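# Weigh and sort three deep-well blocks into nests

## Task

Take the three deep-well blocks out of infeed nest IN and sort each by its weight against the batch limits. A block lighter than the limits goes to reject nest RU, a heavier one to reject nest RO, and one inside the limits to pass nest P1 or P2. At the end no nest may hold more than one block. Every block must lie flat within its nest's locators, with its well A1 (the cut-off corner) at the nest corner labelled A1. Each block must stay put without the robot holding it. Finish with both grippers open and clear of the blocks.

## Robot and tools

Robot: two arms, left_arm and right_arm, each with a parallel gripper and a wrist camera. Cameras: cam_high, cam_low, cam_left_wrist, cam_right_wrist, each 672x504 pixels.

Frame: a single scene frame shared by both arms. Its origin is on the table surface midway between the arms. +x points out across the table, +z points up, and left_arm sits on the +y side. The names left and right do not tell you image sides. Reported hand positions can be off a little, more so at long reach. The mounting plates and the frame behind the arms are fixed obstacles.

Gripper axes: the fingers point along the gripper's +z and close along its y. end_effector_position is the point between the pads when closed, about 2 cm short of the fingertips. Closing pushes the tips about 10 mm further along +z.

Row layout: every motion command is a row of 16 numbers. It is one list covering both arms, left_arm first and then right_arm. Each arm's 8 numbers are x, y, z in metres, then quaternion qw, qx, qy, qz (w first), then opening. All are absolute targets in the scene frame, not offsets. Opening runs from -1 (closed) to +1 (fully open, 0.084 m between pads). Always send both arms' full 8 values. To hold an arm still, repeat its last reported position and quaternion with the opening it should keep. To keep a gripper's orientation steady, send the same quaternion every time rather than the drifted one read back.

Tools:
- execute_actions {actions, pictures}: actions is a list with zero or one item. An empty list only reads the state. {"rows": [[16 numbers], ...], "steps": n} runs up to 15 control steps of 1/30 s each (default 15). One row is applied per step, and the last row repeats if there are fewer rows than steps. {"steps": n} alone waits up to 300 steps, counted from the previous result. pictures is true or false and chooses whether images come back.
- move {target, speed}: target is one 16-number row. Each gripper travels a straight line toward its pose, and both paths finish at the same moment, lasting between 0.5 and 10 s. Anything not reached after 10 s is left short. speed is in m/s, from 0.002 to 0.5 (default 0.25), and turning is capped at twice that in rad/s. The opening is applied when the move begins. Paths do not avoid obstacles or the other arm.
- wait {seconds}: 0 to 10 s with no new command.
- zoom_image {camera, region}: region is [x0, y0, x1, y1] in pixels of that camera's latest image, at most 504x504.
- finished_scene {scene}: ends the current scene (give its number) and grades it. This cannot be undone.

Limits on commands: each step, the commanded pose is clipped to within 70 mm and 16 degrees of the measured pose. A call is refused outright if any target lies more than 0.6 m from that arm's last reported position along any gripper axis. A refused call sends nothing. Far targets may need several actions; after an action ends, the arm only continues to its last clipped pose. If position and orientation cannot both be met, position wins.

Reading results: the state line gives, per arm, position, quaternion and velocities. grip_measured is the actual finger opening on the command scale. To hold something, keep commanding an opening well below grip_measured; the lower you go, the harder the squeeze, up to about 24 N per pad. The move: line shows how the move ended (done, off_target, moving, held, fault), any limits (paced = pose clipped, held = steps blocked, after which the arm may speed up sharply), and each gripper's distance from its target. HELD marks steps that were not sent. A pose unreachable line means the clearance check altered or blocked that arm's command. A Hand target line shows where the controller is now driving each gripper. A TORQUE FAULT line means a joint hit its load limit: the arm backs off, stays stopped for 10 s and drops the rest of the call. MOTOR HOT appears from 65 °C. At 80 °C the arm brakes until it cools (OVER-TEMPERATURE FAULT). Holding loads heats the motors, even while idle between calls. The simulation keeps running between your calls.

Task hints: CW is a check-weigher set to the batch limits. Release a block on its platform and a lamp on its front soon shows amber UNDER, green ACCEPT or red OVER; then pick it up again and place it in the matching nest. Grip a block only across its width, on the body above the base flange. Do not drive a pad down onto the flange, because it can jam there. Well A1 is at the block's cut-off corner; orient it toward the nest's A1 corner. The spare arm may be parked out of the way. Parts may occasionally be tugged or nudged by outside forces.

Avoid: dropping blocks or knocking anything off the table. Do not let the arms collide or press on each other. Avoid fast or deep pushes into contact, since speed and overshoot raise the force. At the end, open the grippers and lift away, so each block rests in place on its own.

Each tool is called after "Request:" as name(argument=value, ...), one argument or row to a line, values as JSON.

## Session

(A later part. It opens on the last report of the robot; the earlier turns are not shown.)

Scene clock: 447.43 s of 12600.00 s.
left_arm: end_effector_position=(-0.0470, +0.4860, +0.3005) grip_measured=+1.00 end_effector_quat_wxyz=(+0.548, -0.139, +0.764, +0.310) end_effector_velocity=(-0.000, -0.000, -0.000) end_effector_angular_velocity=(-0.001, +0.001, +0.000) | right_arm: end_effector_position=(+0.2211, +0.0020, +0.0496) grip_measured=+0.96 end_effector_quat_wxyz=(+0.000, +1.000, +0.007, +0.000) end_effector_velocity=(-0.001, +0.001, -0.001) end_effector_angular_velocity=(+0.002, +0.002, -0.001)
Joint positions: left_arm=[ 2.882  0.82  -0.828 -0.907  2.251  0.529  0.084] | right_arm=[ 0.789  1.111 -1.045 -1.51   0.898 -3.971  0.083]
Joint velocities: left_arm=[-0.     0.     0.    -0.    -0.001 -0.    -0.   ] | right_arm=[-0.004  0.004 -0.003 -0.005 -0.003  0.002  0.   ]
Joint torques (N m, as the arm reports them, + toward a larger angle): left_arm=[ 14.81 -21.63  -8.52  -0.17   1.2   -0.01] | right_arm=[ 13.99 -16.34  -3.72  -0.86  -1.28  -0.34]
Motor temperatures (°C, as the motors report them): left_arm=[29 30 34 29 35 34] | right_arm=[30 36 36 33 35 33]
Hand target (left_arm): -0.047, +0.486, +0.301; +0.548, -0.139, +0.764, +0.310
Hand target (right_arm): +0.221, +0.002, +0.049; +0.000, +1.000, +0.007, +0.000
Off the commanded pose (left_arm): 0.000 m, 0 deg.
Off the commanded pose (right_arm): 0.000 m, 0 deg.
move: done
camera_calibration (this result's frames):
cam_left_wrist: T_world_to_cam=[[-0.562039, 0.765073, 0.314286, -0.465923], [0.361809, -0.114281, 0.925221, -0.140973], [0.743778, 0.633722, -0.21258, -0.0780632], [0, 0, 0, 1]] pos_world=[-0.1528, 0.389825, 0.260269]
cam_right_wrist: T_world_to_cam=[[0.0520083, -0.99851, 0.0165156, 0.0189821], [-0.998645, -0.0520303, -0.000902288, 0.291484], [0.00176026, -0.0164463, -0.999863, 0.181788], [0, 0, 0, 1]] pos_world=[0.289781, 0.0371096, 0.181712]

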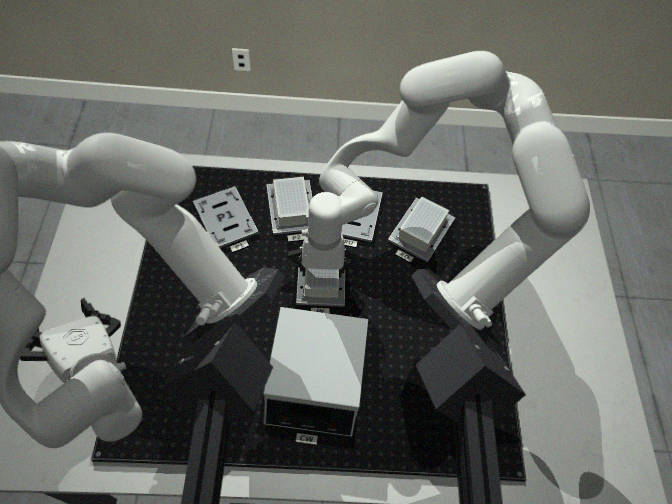

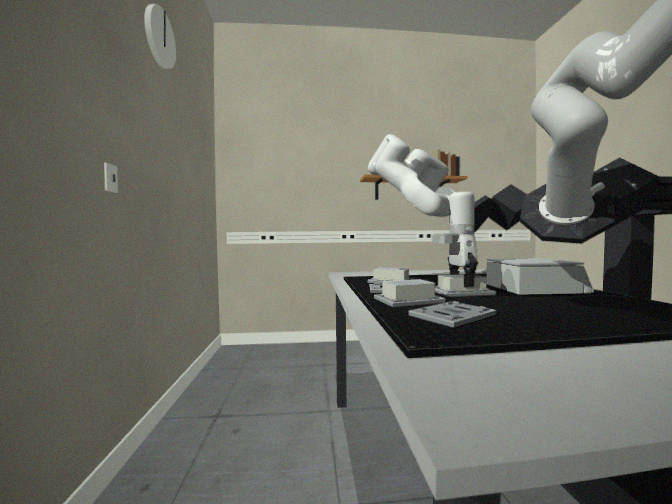

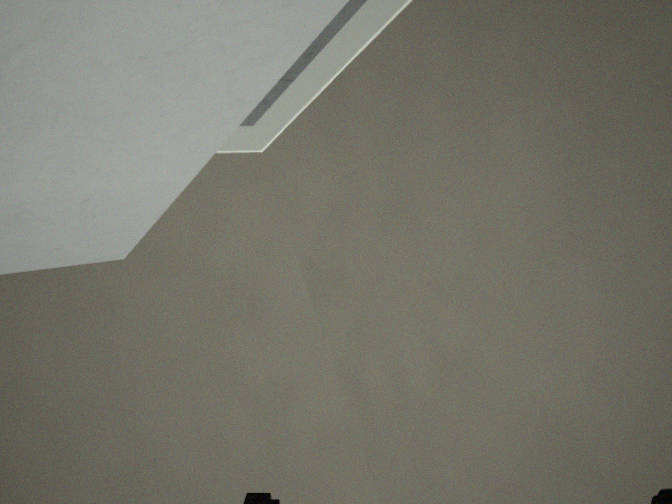

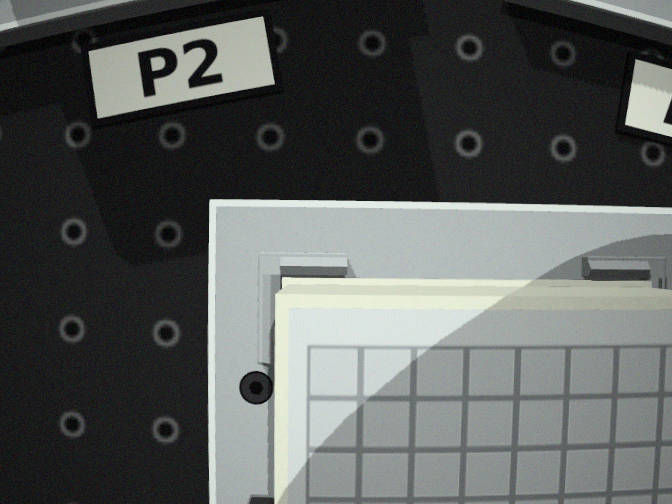

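Request:
move(
  target=[-0.047,0.486,0.3005,0.548,-0.139,0.764,0.31,1,0.221,0.002,0.0493,0,1,0.007,0,1],
  speed=0.008,
)

Request:
move(
  target=[-0.047,0.486,0.3005,0.548,-0.139,0.764,0.31,1,0.221,0.002,0.12,0,1,0.007,0,1],
  speed=0.04,
)

Request:
move(
  target=[-0.08,0.3,0.45,0,0,1,0,1,0.4,-0.3,0.2,0,0.9659,-0.2588,0,1],
  speed=0.15,
)

Request:
move(
  target=[0.0,0.02,0.3,0,0.7071,0.7071,0,1,0.4,-0.3,0.2,0,0.9659,-0.2588,0,1],
  speed=0.15,
)

Scene clock: 468.20 s of 12600.00 s.
left_arm: end_effector_position=(-0.0470, +0.4860, +0.3005) grip_measured=+1.00 end_effector_quat_wxyz=(+0.548, -0.139, +0.764, +0.310) end_effector_velocity=(+0.000, -0.000, -0.001) end_effector_angular_velocity=(-0.002, +0.000, -0.000) | right_arm: end_effector_position=(+0.2210, +0.0020, +0.0493) grip_measured=+1.00 end_effector_quat_wxyz=(-0.000, +1.000, +0.007, +0.000) end_effector_velocity=(-0.000, +0.000, +0.000) end_effector_angular_velocity=(-0.000, +0.001, -0.000)
Joint positions: left_arm=[ 2.882  0.82  -0.828 -0.907  2.251  0.529  0.084] | right_arm=[ 0.788  1.112 -1.045 -1.511  0.898 -3.971  0.084]
Joint velocities: left_arm=[-0.001  0.     0.    -0.001 -0.001 -0.     0.   ] | right_arm=[ 0.     0.    -0.     0.001 -0.    -0.     0.   ]
Joint torques (N m, as the arm reports them, + toward a larger angle): left_arm=[ 14.62 -21.51  -8.69  -0.18   1.25   0.06] | right_arm=[ 14.42 -16.21  -4.15  -0.94  -1.49  -0.04]
Motor temperatures (°C, as the motors report them): left_arm=[29 30 34 29 35 34] | right_arm=[30 35 35 33 35 33]
Hand target (left_arm): -0.047, +0.486, +0.301; +0.548, -0.139, +0.764, +0.310
Hand target (right_arm): +0.221, +0.002, +0.049; +0.000, +1.000, +0.007, +0.000
Off the commanded pose (left_arm): 0.000 m, 0 deg.
Off the commanded pose (right_arm): 0.000 m, 0 deg.
After step 90, 17.07 s passed at rest.
move: done
camera_calibration (this result's frames):
cam_left_wrist: T_world_to_cam=[[-0.562039, 0.765073, 0.314286, -0.465923], [0.361809, -0.114281, 0.925221, -0.140973], [0.743779, 0.633722, -0.21258, -0.0780629], [0, 0, 0, 1]] pos_world=[-0.1528, 0.389825, 0.260269]
cam_right_wrist: T_world_to_cam=[[0.0520466, -0.99851, 0.0163774, 0.0190338], [-0.998643, -0.0520661, -0.000768487, 0.291417], [0.00162005, -0.0163152, -0.999866, 0.181548], [0, 0, 0, 1]] pos_world=[0.289736, 0.0371404, 0.181436]

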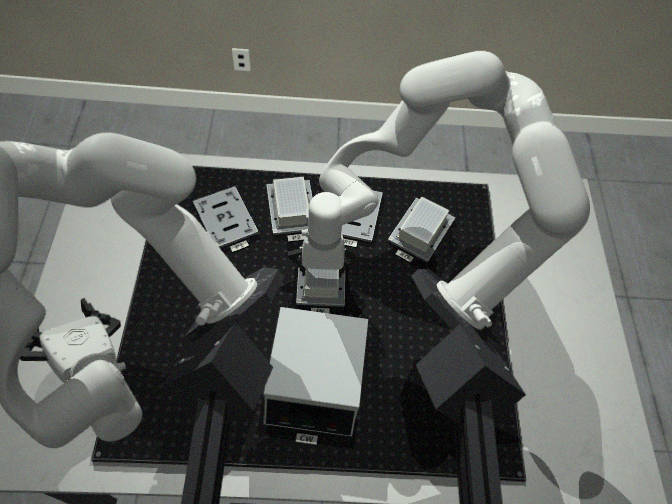

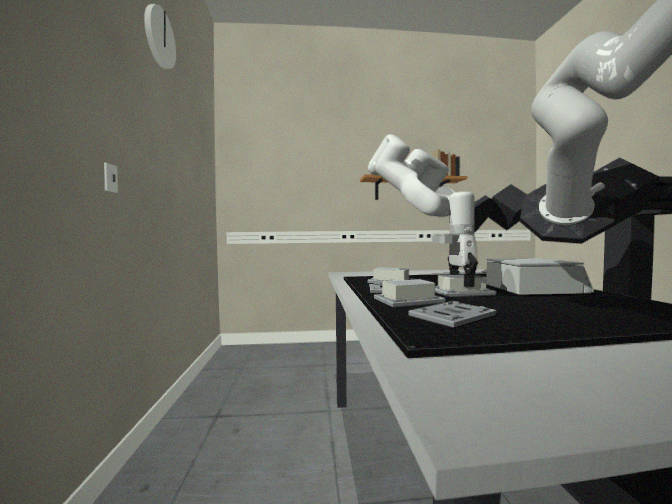

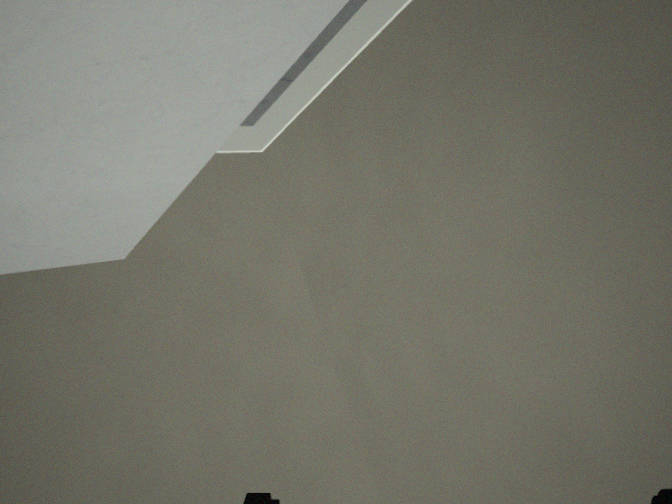

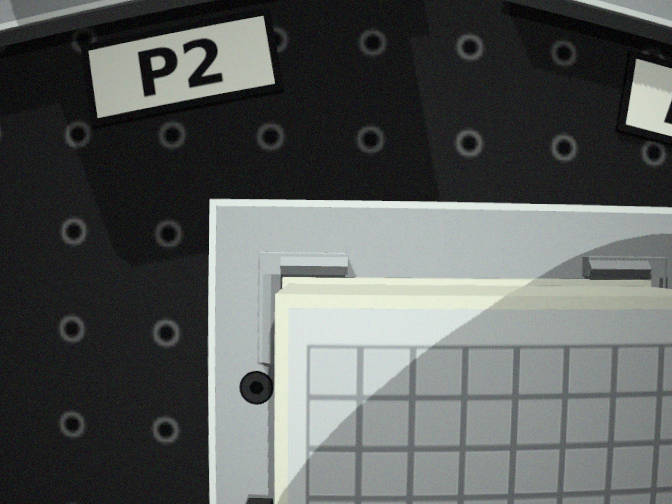

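Scene clock: 470.33 s of 12600.00 s.
left_arm: end_effector_position=(-0.0470, +0.4860, +0.3005) grip_measured=+1.00 end_effector_quat_wxyz=(+0.548, -0.139, +0.764, +0.310) end_effector_velocity=(-0.000, +0.000, +0.001) end_effector_angular_velocity=(+0.002, -0.001, +0.001) | right_arm: end_effector_position=(+0.2208, +0.0020, +0.1199) grip_measured=+1.00 end_effector_quat_wxyz=(-0.000, +1.000, +0.007, -0.000) end_effector_velocity=(-0.000, -0.000, +0.002) end_effector_angular_velocity=(-0.002, -0.000, -0.000)
Joint positions: left_arm=[ 2.882  0.82  -0.828 -0.907  2.251  0.529  0.084] | right_arm=[ 0.953  0.964 -0.955 -1.3    0.901 -4.045  0.084]
Joint velocities: left_arm=[ 0.001  0.    -0.    -0.     0.002 -0.     0.   ] | right_arm=[ 0.005 -0.004  0.002  0.007  0.002 -0.002 -0.   ]
Joint torques (N m, as the arm reports them, + toward a larger angle): left_arm=[ 14.47 -21.86  -8.67  -0.02   1.02   0.08] | right_arm=[ 13.09 -16.94  -6.35  -0.67  -1.24  -0.38]
Motor temperatures (°C, as the motors report them): left_arm=[29 30 34 29 35 34] | right_arm=[30 35 34 33 35 33]
Hand target (left_arm): -0.047, +0.486, +0.300; +0.548, -0.139, +0.764, +0.310
Hand target (right_arm): +0.221, +0.002, +0.120; -0.000, +1.000, +0.007, -0.000
Off the commanded pose (left_arm): 0.000 m, 0 deg.
Off the commanded pose (right_arm): 0.000 m, 0 deg.
move: done
camera_calibration (this result's frames):
cam_left_wrist: T_world_to_cam=[[-0.562039, 0.765073, 0.314286, -0.465923], [0.361809, -0.114281, 0.925221, -0.140973], [0.743778, 0.633722, -0.21258, -0.0780631], [0, 0, 0, 1]] pos_world=[-0.1528, 0.389825, 0.260269]
cam_right_wrist: T_world_to_cam=[[0.0521843, -0.998504, 0.0163346, 0.0178509], [-0.998637, -0.0521956, -0.000261862, 0.291179], [0.00111407, -0.0162987, -0.999867, 0.252251], [0, 0, 0, 1]] pos_world=[0.28957, 0.0371338, 0.252002]

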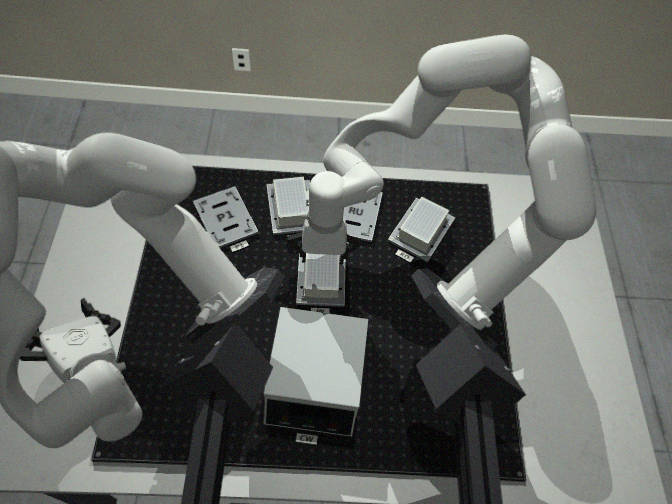

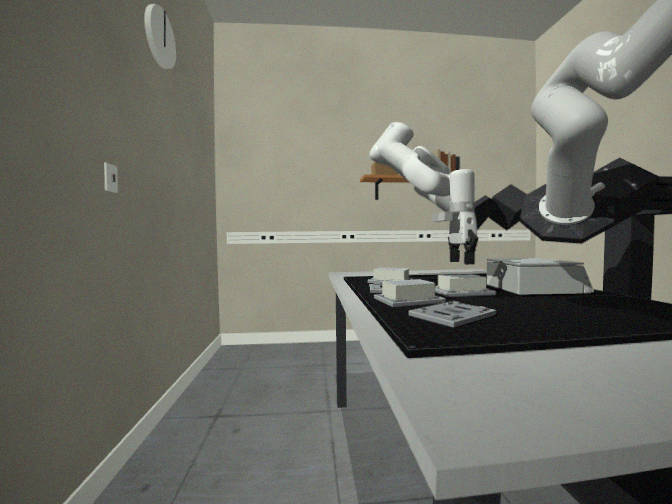

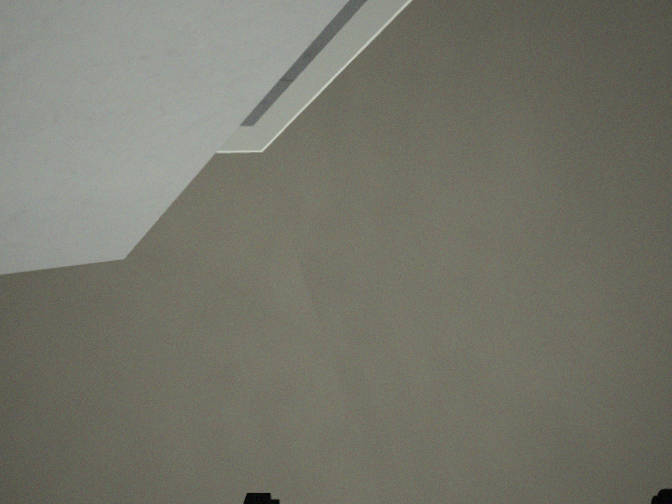

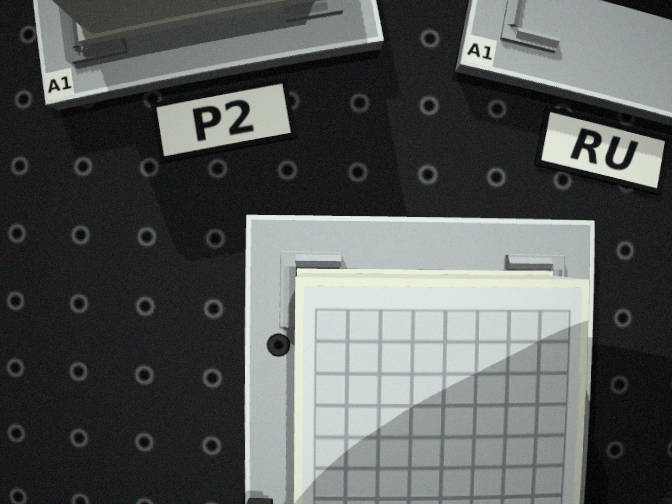

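Scene clock: 475.47 s of 12600.00 s.
left_arm: end_effector_position=(-0.0805, +0.3004, +0.4494) grip_measured=+1.00 end_effector_quat_wxyz=(+0.001, +0.001, +1.000, -0.001) end_effector_velocity=(-0.000, -0.001, +0.001) end_effector_angular_velocity=(-0.005, +0.005, -0.003) | right_arm: end_effector_position=(+0.3991, -0.3012, +0.1998) grip_measured=+1.00 end_effector_quat_wxyz=(+0.002, +0.966, -0.259, -0.000) end_effector_velocity=(+0.001, -0.001, +0.001) end_effector_angular_velocity=(+0.002, -0.001, -0.001)
Joint positions: left_arm=[ 3.596 -0.153 -0.577 -0.339  1.585  0.609  0.084] | right_arm=[ 0.485 -0.403 -0.314 -1.205  0.974 -4.416  0.084]
Joint velocities: left_arm=[ 0.001 -0.004  0.002  0.001 -0.004  0.002 -0.   ] | right_arm=[-0.003 -0.008  0.     0.002 -0.002 -0.008  0.   ]
Joint torques (N m, as the arm reports them, + toward a larger angle): left_arm=[  3.65  -2.55 -19.58  -0.54  -2.22  -0.05] | right_arm=[ 5.19 -7.62 -7.5  -0.61 -1.31 -0.22]
Motor temperatures (°C, as the motors report them): left_arm=[29 30 34 29 35 34] | right_arm=[30 35 35 33 35 33]
Hand target (left_arm): -0.081, +0.300, +0.450; +0.001, +0.001, +1.000, -0.001
Hand target (right_arm): +0.399, -0.301, +0.200; +0.001, +0.966, -0.259, -0.000
Off the commanded pose (left_arm): 0.001 m, 0 deg.
Off the commanded pose (right_arm): 0.002 m, 0 deg.
move: done
camera_calibration (this result's frames):
cam_left_wrist: T_world_to_cam=[[-0.00837319, 0.999941, 0.00695456, -0.277417], [0.999943, 0.00841931, -0.0066293, 0.145479], [-0.00668746, 0.00689865, -0.999954, 0.577837], [0, 0, 0, 1]] pos_world=[-0.14393, 0.272189, 0.580704]
cam_right_wrist: T_world_to_cam=[[-0.466216, -0.884455, 0.0195583, -0.0549173], [-0.884631, 0.466291, -0.000815007, 0.564286], [-0.00839902, -0.0176819, -0.999808, 0.330398], [0, 0, 0, 1]] pos_world=[0.476357, -0.305851, 0.331869]

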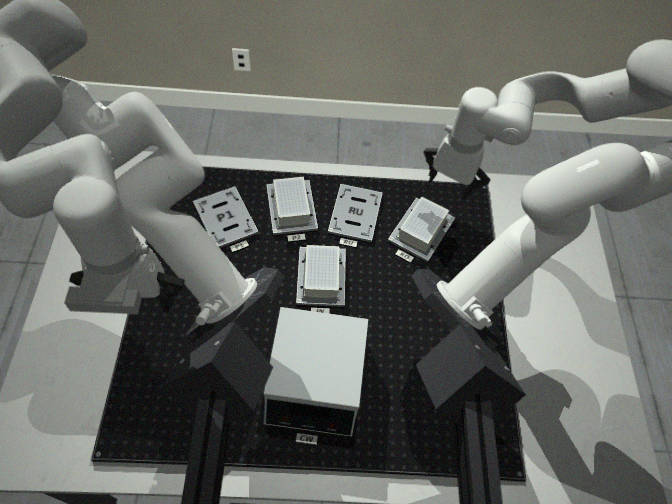

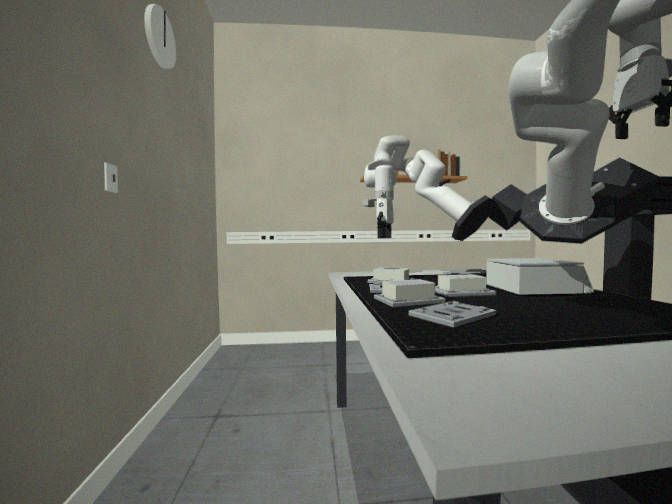

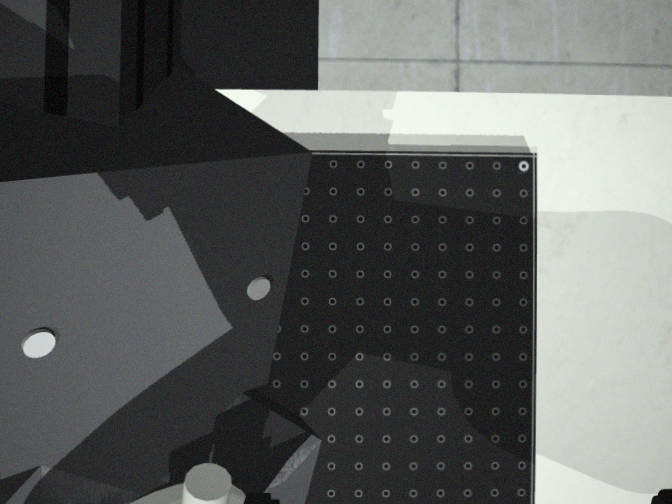

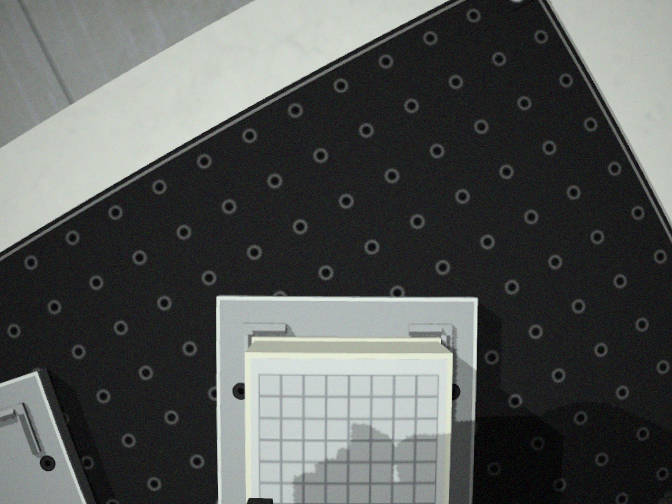

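Scene clock: 480.97 s of 12600.00 s.
left_arm: end_effector_position=(-0.0263, +0.1121, +0.3488) grip_measured=+1.00 end_effector_quat_wxyz=(+0.000, +0.507, +0.862, -0.000) end_effector_velocity=(+0.000, -0.000, -0.000) end_effector_angular_velocity=(+0.000, +0.000, +0.001) | right_arm: end_effector_position=(+0.4000, -0.3000, +0.2000) grip_measured=+1.00 end_effector_quat_wxyz=(+0.000, +0.966, -0.259, +0.000) end_effector_velocity=(-0.000, -0.000, -0.000) end_effector_angular_velocity=(-0.000, +0.001, -0.001)
Joint positions: left_arm=[ 4.084  0.254 -0.421  0.044  1.071  1.969  0.084] | right_arm=[ 0.486 -0.399 -0.317 -1.207  0.971 -4.414  0.084]
Joint velocities: left_arm=[ 0.001  0.     0.     0.    -0.001 -0.    -0.   ] | right_arm=[-0.    -0.    -0.     0.001  0.     0.    -0.   ]
Joint torques (N m, as the arm reports them, + toward a larger angle): left_arm=[ -1.61 -11.38 -20.88  -0.32  -2.22  -0.01] | right_arm=[ 5.74 -7.55 -7.83 -0.88 -1.44 -0.19]
Motor temperatures (°C, as the motors report them): left_arm=[29 30 35 29 35 34] | right_arm=[30 35 35 33 35 33]
Hand target (left_arm): -0.026, +0.112, +0.349; +0.000, +0.507, +0.862, -0.000
Hand target (right_arm): +0.400, -0.300, +0.200; -0.000, +0.966, -0.259, +0.000
Off the commanded pose (left_arm): 0.107 m, 29 deg; position and orientation clipped at the last step of the last action.
Off the commanded pose (right_arm): 0.000 m, 0 deg.
move: held (left_arm); limits=paced,held; held on 53 of 165 steps (left_arm), including the last (left_arm)
pose unreachable (left arm): on one or more control steps of this call this arm could not follow its commanded pose, so it was not sent that pose on those steps. On the call's last step it was still not sent that pose. It may still have moved: this result reports where it is.
cause: the commanded pose would bring two parts of the arm too close to each other (its gripper and another part of the arm, with joints 1 (waist) to 6 (wrist roll) between them).
camera_calibration (this result's frames):
cam_left_wrist: T_world_to_cam=[[0.86983, 0.493276, 0.00860892, -0.00865521], [0.49334, -0.869797, -0.00829557, 0.17786], [0.00339601, 0.0114629, -0.999929, 0.478693], [0, 0, 0, 1]] pos_world=[-0.0818424, 0.153484, 0.480209]
cam_right_wrist: T_world_to_cam=[[-0.466584, -0.884325, 0.0164118, -0.0526125], [-0.88445, 0.466635, -0.00076136, 0.564489], [-0.00698502, -0.0148706, -0.999865, 0.330868], [0, 0, 0, 1]] pos_world=[0.477025, -0.305017, 0.332116]

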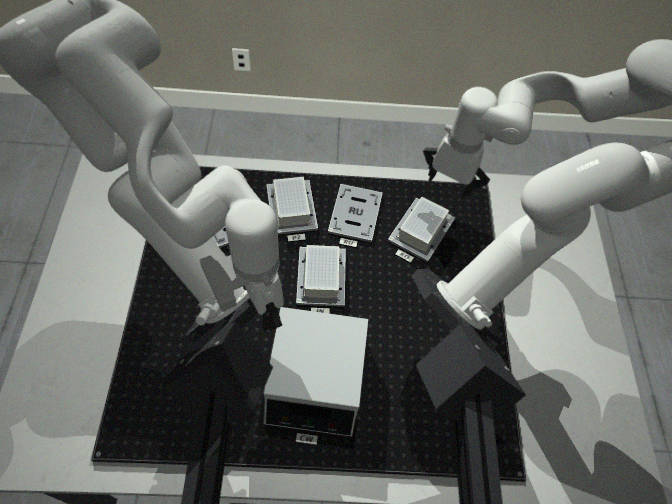

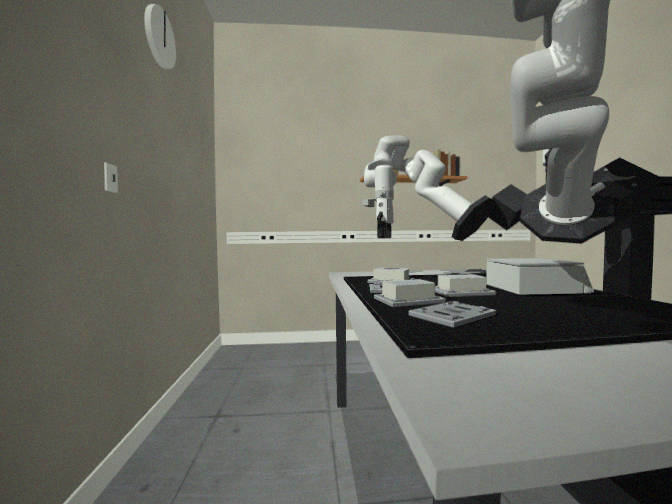

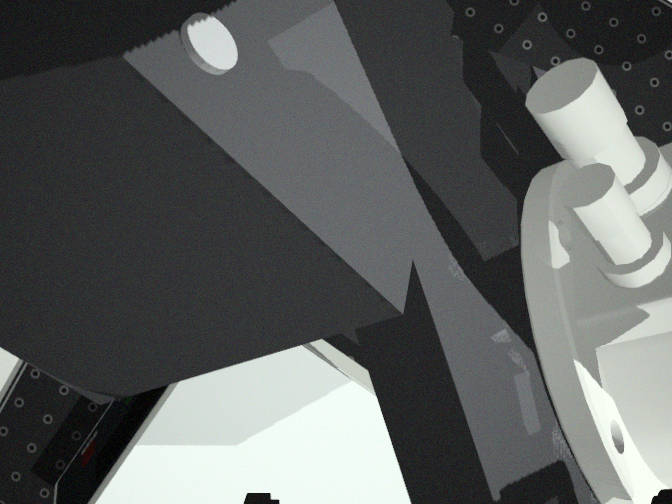

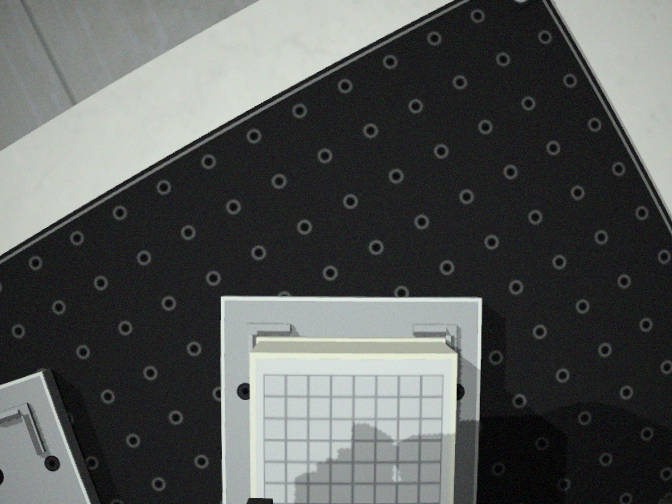

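Request:
move(
  target=[0.05,-0.02,0.42,0,0.866,0.5,0,1,0.4,-0.3,0.2,0,0.9659,-0.2588,0,1],
  speed=0.2,
)

Request:
move(
  target=[0.221,0.002,0.129,0,1,0.007,0,1,0.4,-0.3,0.2,0,0.9659,-0.2588,0,1],
  speed=0.2,
)

Request:
move(
  target=[0.221,0.002,0.085,0,1,0.007,0,1,0.4,-0.3,0.2,0,0.9659,-0.2588,0,1],
  speed=0.04,
)

Scene clock: 494.83 s of 12600.00 s.
left_arm: end_effector_position=(+0.0493, -0.0199, +0.4201) grip_measured=+1.00 end_effector_quat_wxyz=(-0.000, +0.866, +0.500, +0.000) end_effector_velocity=(+0.000, -0.001, +0.001) end_effector_angular_velocity=(+0.001, +0.000, -0.009) | right_arm: end_effector_position=(+0.4000, -0.3000, +0.2000) grip_measured=+1.00 end_effector_quat_wxyz=(+0.000, +0.966, -0.259, -0.000) end_effector_velocity=(+0.000, +0.000, +0.000) end_effector_angular_velocity=(+0.002, -0.001, +0.000)
Joint positions: left_arm=[ 4.428  0.481 -0.853  0.321  1.254  3.136  0.084] | right_arm=[ 0.486 -0.399 -0.317 -1.207  0.971 -4.414  0.084]
Joint velocities: left_arm=[ 0.001  0.003 -0.006  0.     0.004  0.011  0.   ] | right_arm=[-0.     0.     0.    -0.001 -0.002  0.    -0.   ]
Joint torques (N m, as the arm reports them, + toward a larger angle): left_arm=[ -7.92 -18.8  -20.33  -0.7   -2.2   -0.07] | right_arm=[ 5.62 -7.75 -7.71 -0.59 -1.1  -0.13]
Motor temperatures (°C, as the motors report them): left_arm=[29 30 37 29 35 34] | right_arm=[30 35 35 33 35 33]
Hand target (left_arm): +0.049, -0.020, +0.420; -0.000, +0.866, +0.500, -0.000
Hand target (right_arm): +0.400, -0.300, +0.200; -0.000, +0.966, -0.259, -0.000
Off the commanded pose (left_arm): 0.001 m, 0 deg.
Off the commanded pose (right_arm): 0.000 m, 0 deg.
After step 90, 7.80 s passed at rest.
move: done
camera_calibration (this result's frames):
cam_left_wrist: T_world_to_cam=[[0.871045, -0.491138, 0.00798566, -0.0292913], [-0.491067, -0.871072, -0.00931205, 0.0753293], [0.0115296, 0.00418972, -0.999925, 0.550711], [0, 0, 0, 1]] pos_world=[0.0561564, 0.0489238, 0.551605]
cam_right_wrist: T_world_to_cam=[[-0.466583, -0.884325, 0.0164062, -0.0526091], [-0.88445, 0.466635, -0.000747427, 0.564484], [-0.00699474, -0.0148592, -0.999865, 0.330877], [0, 0, 0, 1]] pos_world=[0.477026, -0.305015, 0.332118]

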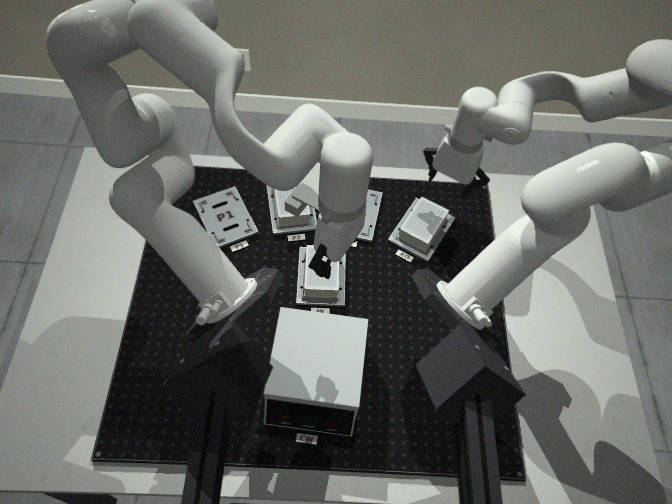

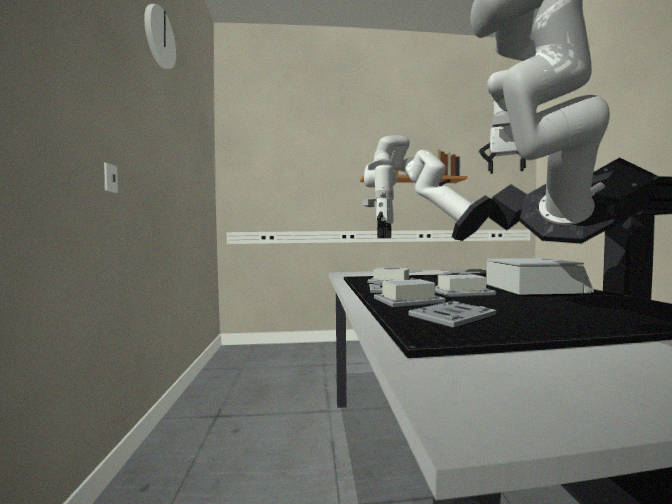

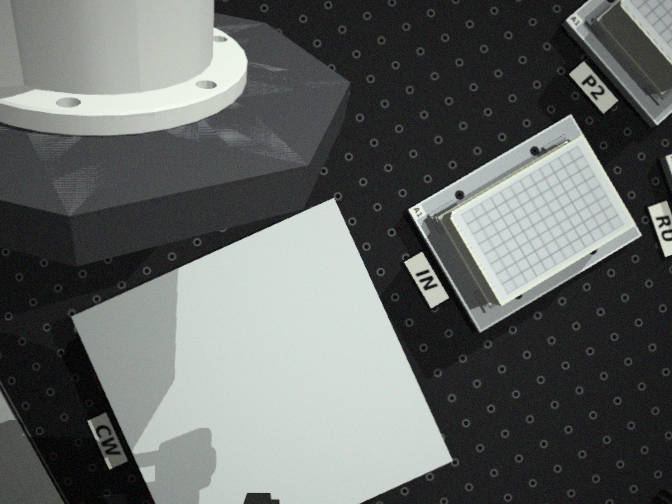

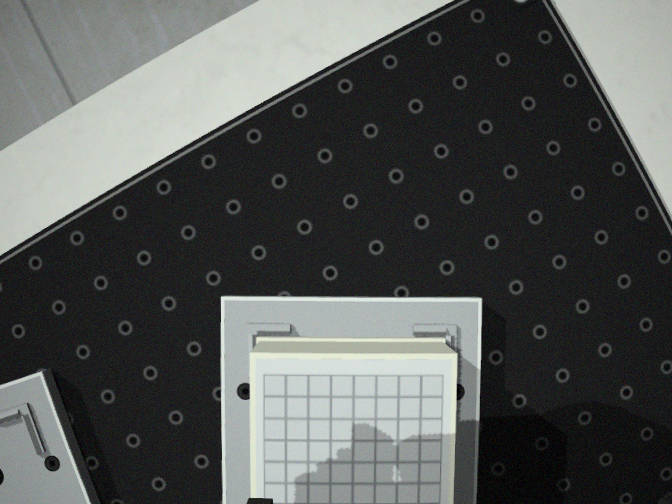

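Scene clock: 497.97 s of 12600.00 s.
left_arm: end_effector_position=(+0.2206, +0.0014, +0.1300) grip_measured=+1.00 end_effector_quat_wxyz=(+0.000, +1.000, +0.006, -0.001) end_effector_velocity=(+0.001, -0.001, -0.002) end_effector_angular_velocity=(-0.003, +0.003, -0.002) | right_arm: end_effector_position=(+0.4000, -0.3000, +0.2000) grip_measured=+1.00 end_effector_quat_wxyz=(-0.000, +0.966, -0.259, +0.000) end_effector_velocity=(-0.000, +0.000, +0.000) end_effector_angular_velocity=(+0.001, +0.001, -0.001)
Joint positions: left_arm=[ 5.456  0.625 -0.605  1.435  0.899  3.999  0.084] | right_arm=[ 0.486 -0.399 -0.317 -1.207  0.971 -4.414  0.084]
Joint velocities: left_arm=[ 0.01   0.004 -0.004  0.009 -0.004  0.003  0.   ] | right_arm=[ 0.001  0.    -0.     0.001 -0.001  0.     0.   ]
Joint torques (N m, as the arm reports them, + toward a larger angle): left_arm=[-14.54 -19.15  -5.84  -0.45  -2.07  -0.01] | right_arm=[ 5.92 -7.06 -8.   -0.89 -1.28 -0.31]
Motor temperatures (°C, as the motors report them): left_arm=[29 30 37 29 35 34] | right_arm=[29 35 35 33 35 33]
Hand target (left_arm): +0.221, +0.001, +0.130; +0.000, +1.000, +0.006, -0.001
Hand target (right_arm): +0.400, -0.300, +0.200; -0.000, +0.966, -0.259, -0.000
Off the commanded pose (left_arm): 0.001 m, 0 deg.
Off the commanded pose (right_arm): 0.000 m, 0 deg.
move: done
camera_calibration (this result's frames):
cam_left_wrist: T_world_to_cam=[[0.022102, -0.999715, 0.00904975, 0.0220869], [-0.999728, -0.022168, -0.00725311, 0.286017], [0.00745166, -0.00888698, -0.999933, 0.259446], [0, 0, 0, 1]] pos_world=[0.283517, 0.0307267, 0.261303]
cam_right_wrist: T_world_to_cam=[[-0.466583, -0.884325, 0.0164061, -0.052609], [-0.88445, 0.466635, -0.000747529, 0.564484], [-0.00699459, -0.0148592, -0.999865, 0.330877], [0, 0, 0, 1]] pos_world=[0.477026, -0.305015, 0.332118]

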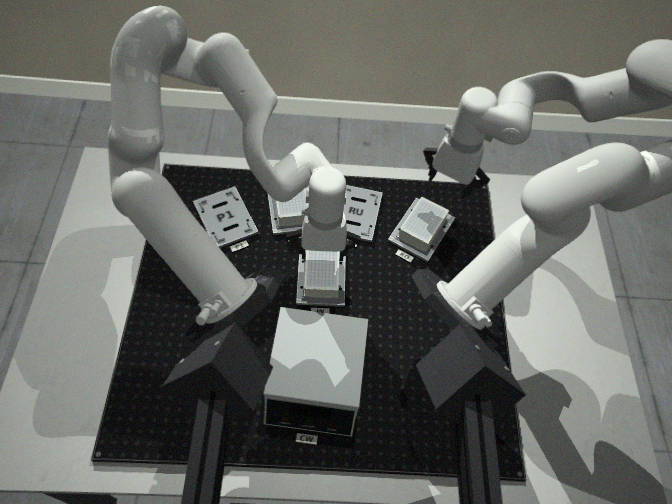

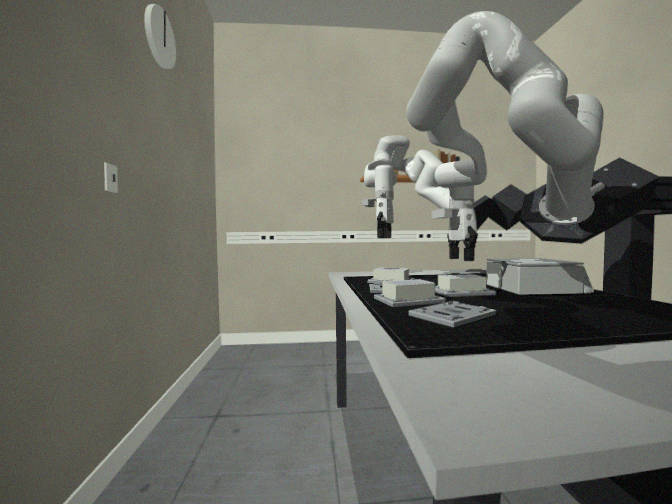

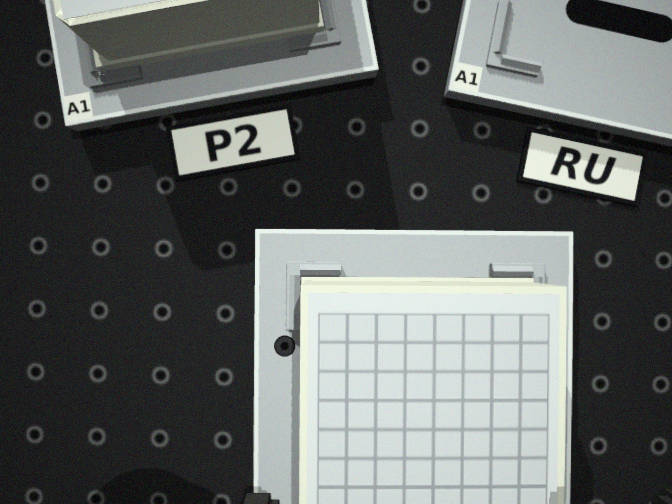

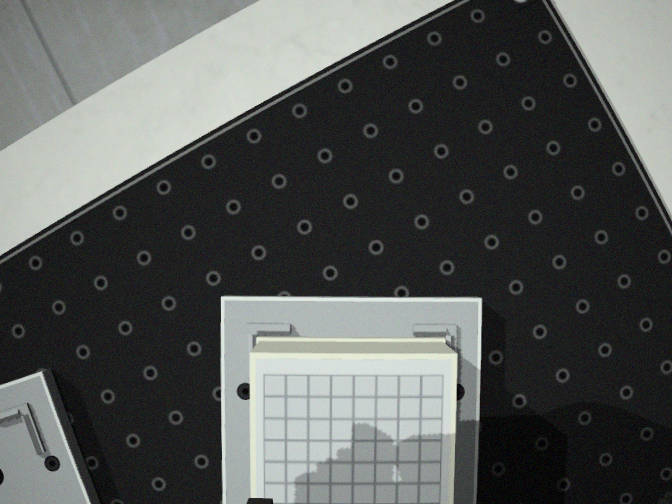

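Scene clock: 499.50 s of 12600.00 s.
left_arm: end_effector_position=(+0.2210, +0.0018, +0.0853) grip_measured=+1.00 end_effector_quat_wxyz=(+0.000, +1.000, +0.007, -0.000) end_effector_velocity=(+0.000, -0.000, -0.001) end_effector_angular_velocity=(-0.000, -0.001, -0.000) | right_arm: end_effector_position=(+0.4000, -0.3000, +0.2000) grip_measured=+1.00 end_effector_quat_wxyz=(+0.000, +0.966, -0.259, -0.000) end_effector_velocity=(+0.000, +0.000, +0.000) end_effector_angular_velocity=(+0.001, -0.001, +0.002)
Joint positions: left_arm=[ 5.582  0.736 -0.661  1.605  0.904  3.928  0.084] | right_arm=[ 0.486 -0.399 -0.317 -1.207  0.971 -4.414  0.084]
Joint velocities: left_arm=[ 0.004  0.004 -0.002  0.006  0.001 -0.002  0.   ] | right_arm=[ 0.     0.    -0.    -0.001 -0.001 -0.002  0.   ]
Joint torques (N m, as the arm reports them, + toward a larger angle): left_arm=[-15.33 -18.94  -2.92  -0.48  -2.18   0.01] | right_arm=[ 5.38 -7.32 -7.28 -0.91 -1.46 -0.23]
Motor temperatures (°C, as the motors report them): left_arm=[29 30 37 29 35 34] | right_arm=[29 35 35 33 35 33]
Hand target (left_arm): +0.221, +0.002, +0.085; +0.000, +1.000, +0.007, -0.000
Hand target (right_arm): +0.400, -0.300, +0.200; -0.000, +0.966, -0.259, -0.000
Off the commanded pose (left_arm): 0.000 m, 0 deg.
Off the commanded pose (right_arm): 0.000 m, 0 deg.
move: done
camera_calibration (this result's frames):
cam_left_wrist: T_world_to_cam=[[0.0236288, -0.999684, 0.00854727, 0.0226569], [-0.99968, -0.0237047, -0.00888336, 0.286254], [0.00908317, -0.00833463, -0.999924, 0.214351], [0, 0, 0, 1]] pos_world=[0.28368, 0.0312218, 0.216684]
cam_right_wrist: T_world_to_cam=[[-0.466583, -0.884325, 0.0164063, -0.0526092], [-0.88445, 0.466635, -0.000747261, 0.564484], [-0.00699492, -0.0148592, -0.999865, 0.330877], [0, 0, 0, 1]] pos_world=[0.477026, -0.305015, 0.332118]

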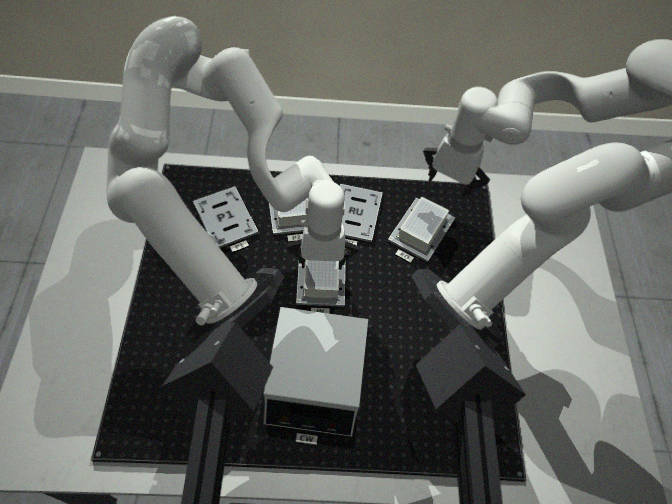

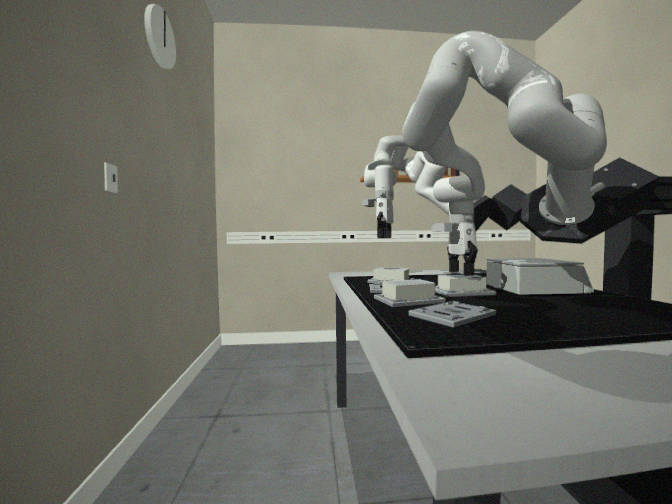

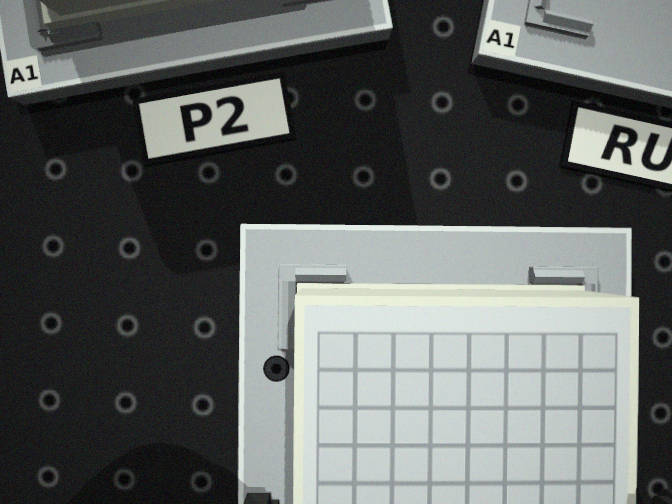

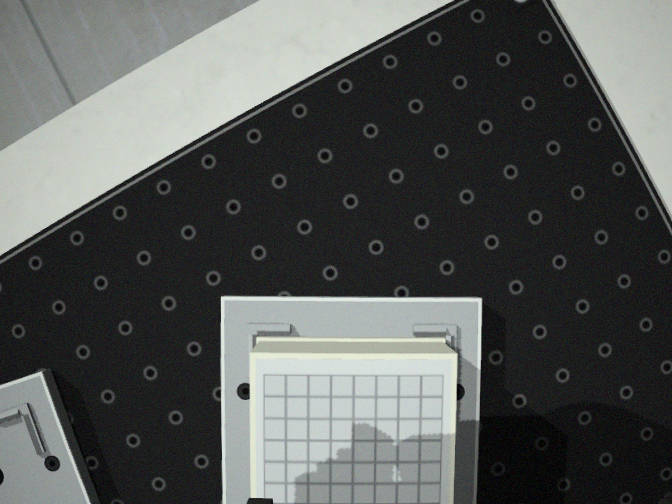

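Request:
move(
  target=[0.221,0.0005,0.076,0,1,0.007,0,1,0.4,-0.3,0.2,0,0.9659,-0.2588,0,1],
  speed=0.01,
)

Request:
zoom_image(
  camera="cam_left_wrist",
  region=[230,440,672,504],
)

Scene clock: 509.90 s of 12600.00 s.
left_arm: end_effector_position=(+0.2210, +0.0005, +0.0762) grip_measured=+1.00 end_effector_quat_wxyz=(+0.000, +1.000, +0.007, -0.000) end_effector_velocity=(-0.000, -0.001, -0.001) end_effector_angular_velocity=(-0.002, -0.002, -0.003) | right_arm: end_effector_position=(+0.4000, -0.3000, +0.2000) grip_measured=+1.00 end_effector_quat_wxyz=(+0.000, +0.966, -0.259, -0.000) end_effector_velocity=(-0.000, -0.001, -0.000) end_effector_angular_velocity=(-0.003, +0.000, +0.000)
Joint positions: left_arm=[ 5.605  0.762 -0.679  1.634  0.906  3.918  0.084] | right_arm=[ 0.486 -0.399 -0.317 -1.207  0.971 -4.414  0.084]
Joint velocities: left_arm=[ 0.002  0.006 -0.004  0.007  0.    -0.002 -0.   ] | right_arm=[ 0.    -0.    -0.    -0.     0.003  0.     0.   ]
Joint torques (N m, as the arm reports them, + toward a larger angle): left_arm=[-15.11 -19.15  -2.7   -0.5   -2.09  -0.07] | right_arm=[ 5.71 -8.13 -7.69 -0.45 -1.13 -0.13]
Motor temperatures (°C, as the motors report them): left_arm=[29 30 35 29 35 34] | right_arm=[29 35 35 33 35 33]
Hand target (left_arm): +0.221, +0.000, +0.076; +0.000, +1.000, +0.007, -0.000
Hand target (right_arm): +0.400, -0.300, +0.200; +0.000, +0.966, -0.259, -0.000
Off the commanded pose (left_arm): 0.000 m, 0 deg.
Off the commanded pose (right_arm): 0.000 m, 0 deg.
After step 90, 6.27 s passed at rest.
move: done
camera_calibration (this result's frames):
cam_left_wrist: T_world_to_cam=[[0.0236167, -0.999688, 0.0081822, 0.0214413], [-0.999679, -0.02369, -0.00898452, 0.286114], [0.00917555, -0.00796739, -0.999926, 0.205272], [0, 0, 0, 1]] pos_world=[0.283632, 0.0298482, 0.207652]
cam_right_wrist: T_world_to_cam=[[-0.466583, -0.884325, 0.0164062, -0.0526092], [-0.88445, 0.466634, -0.000747481, 0.564484], [-0.00699469, -0.0148592, -0.999865, 0.330877], [0, 0, 0, 1]] pos_world=[0.477026, -0.305015, 0.332118]

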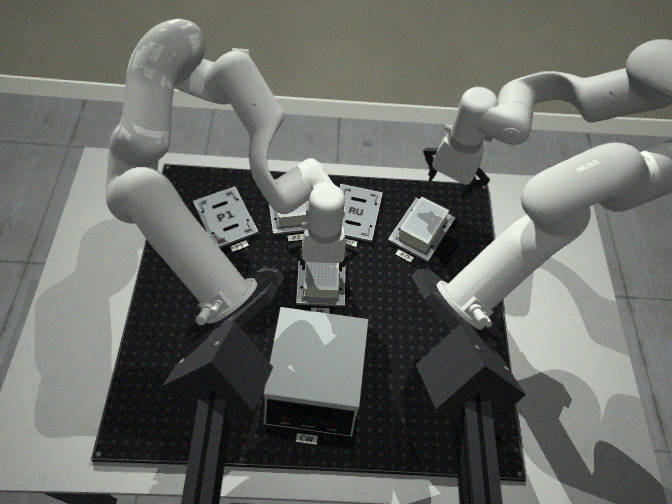

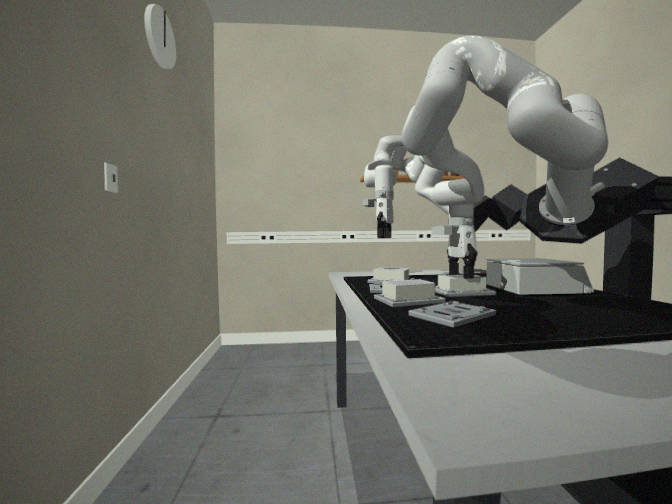

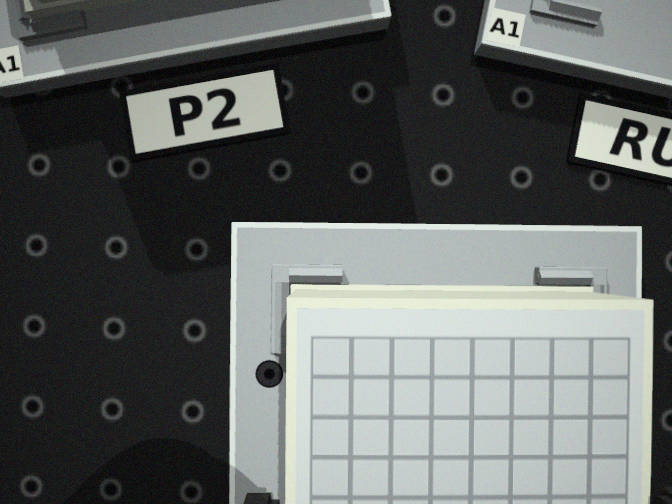

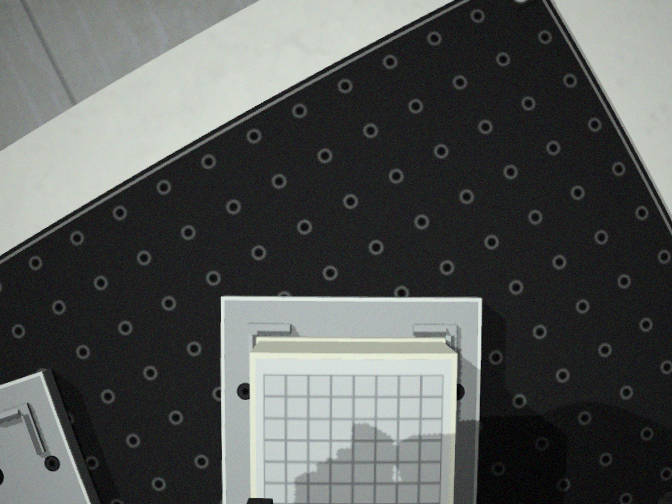

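Region (230, 440, 672, 504) of cam_left_wrist's 672x504 image, scaled by 1.140, with more detail than that image has; it fills the top 73 rows of this view, and the rest is white.

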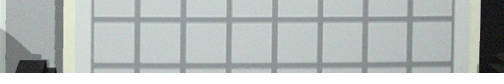

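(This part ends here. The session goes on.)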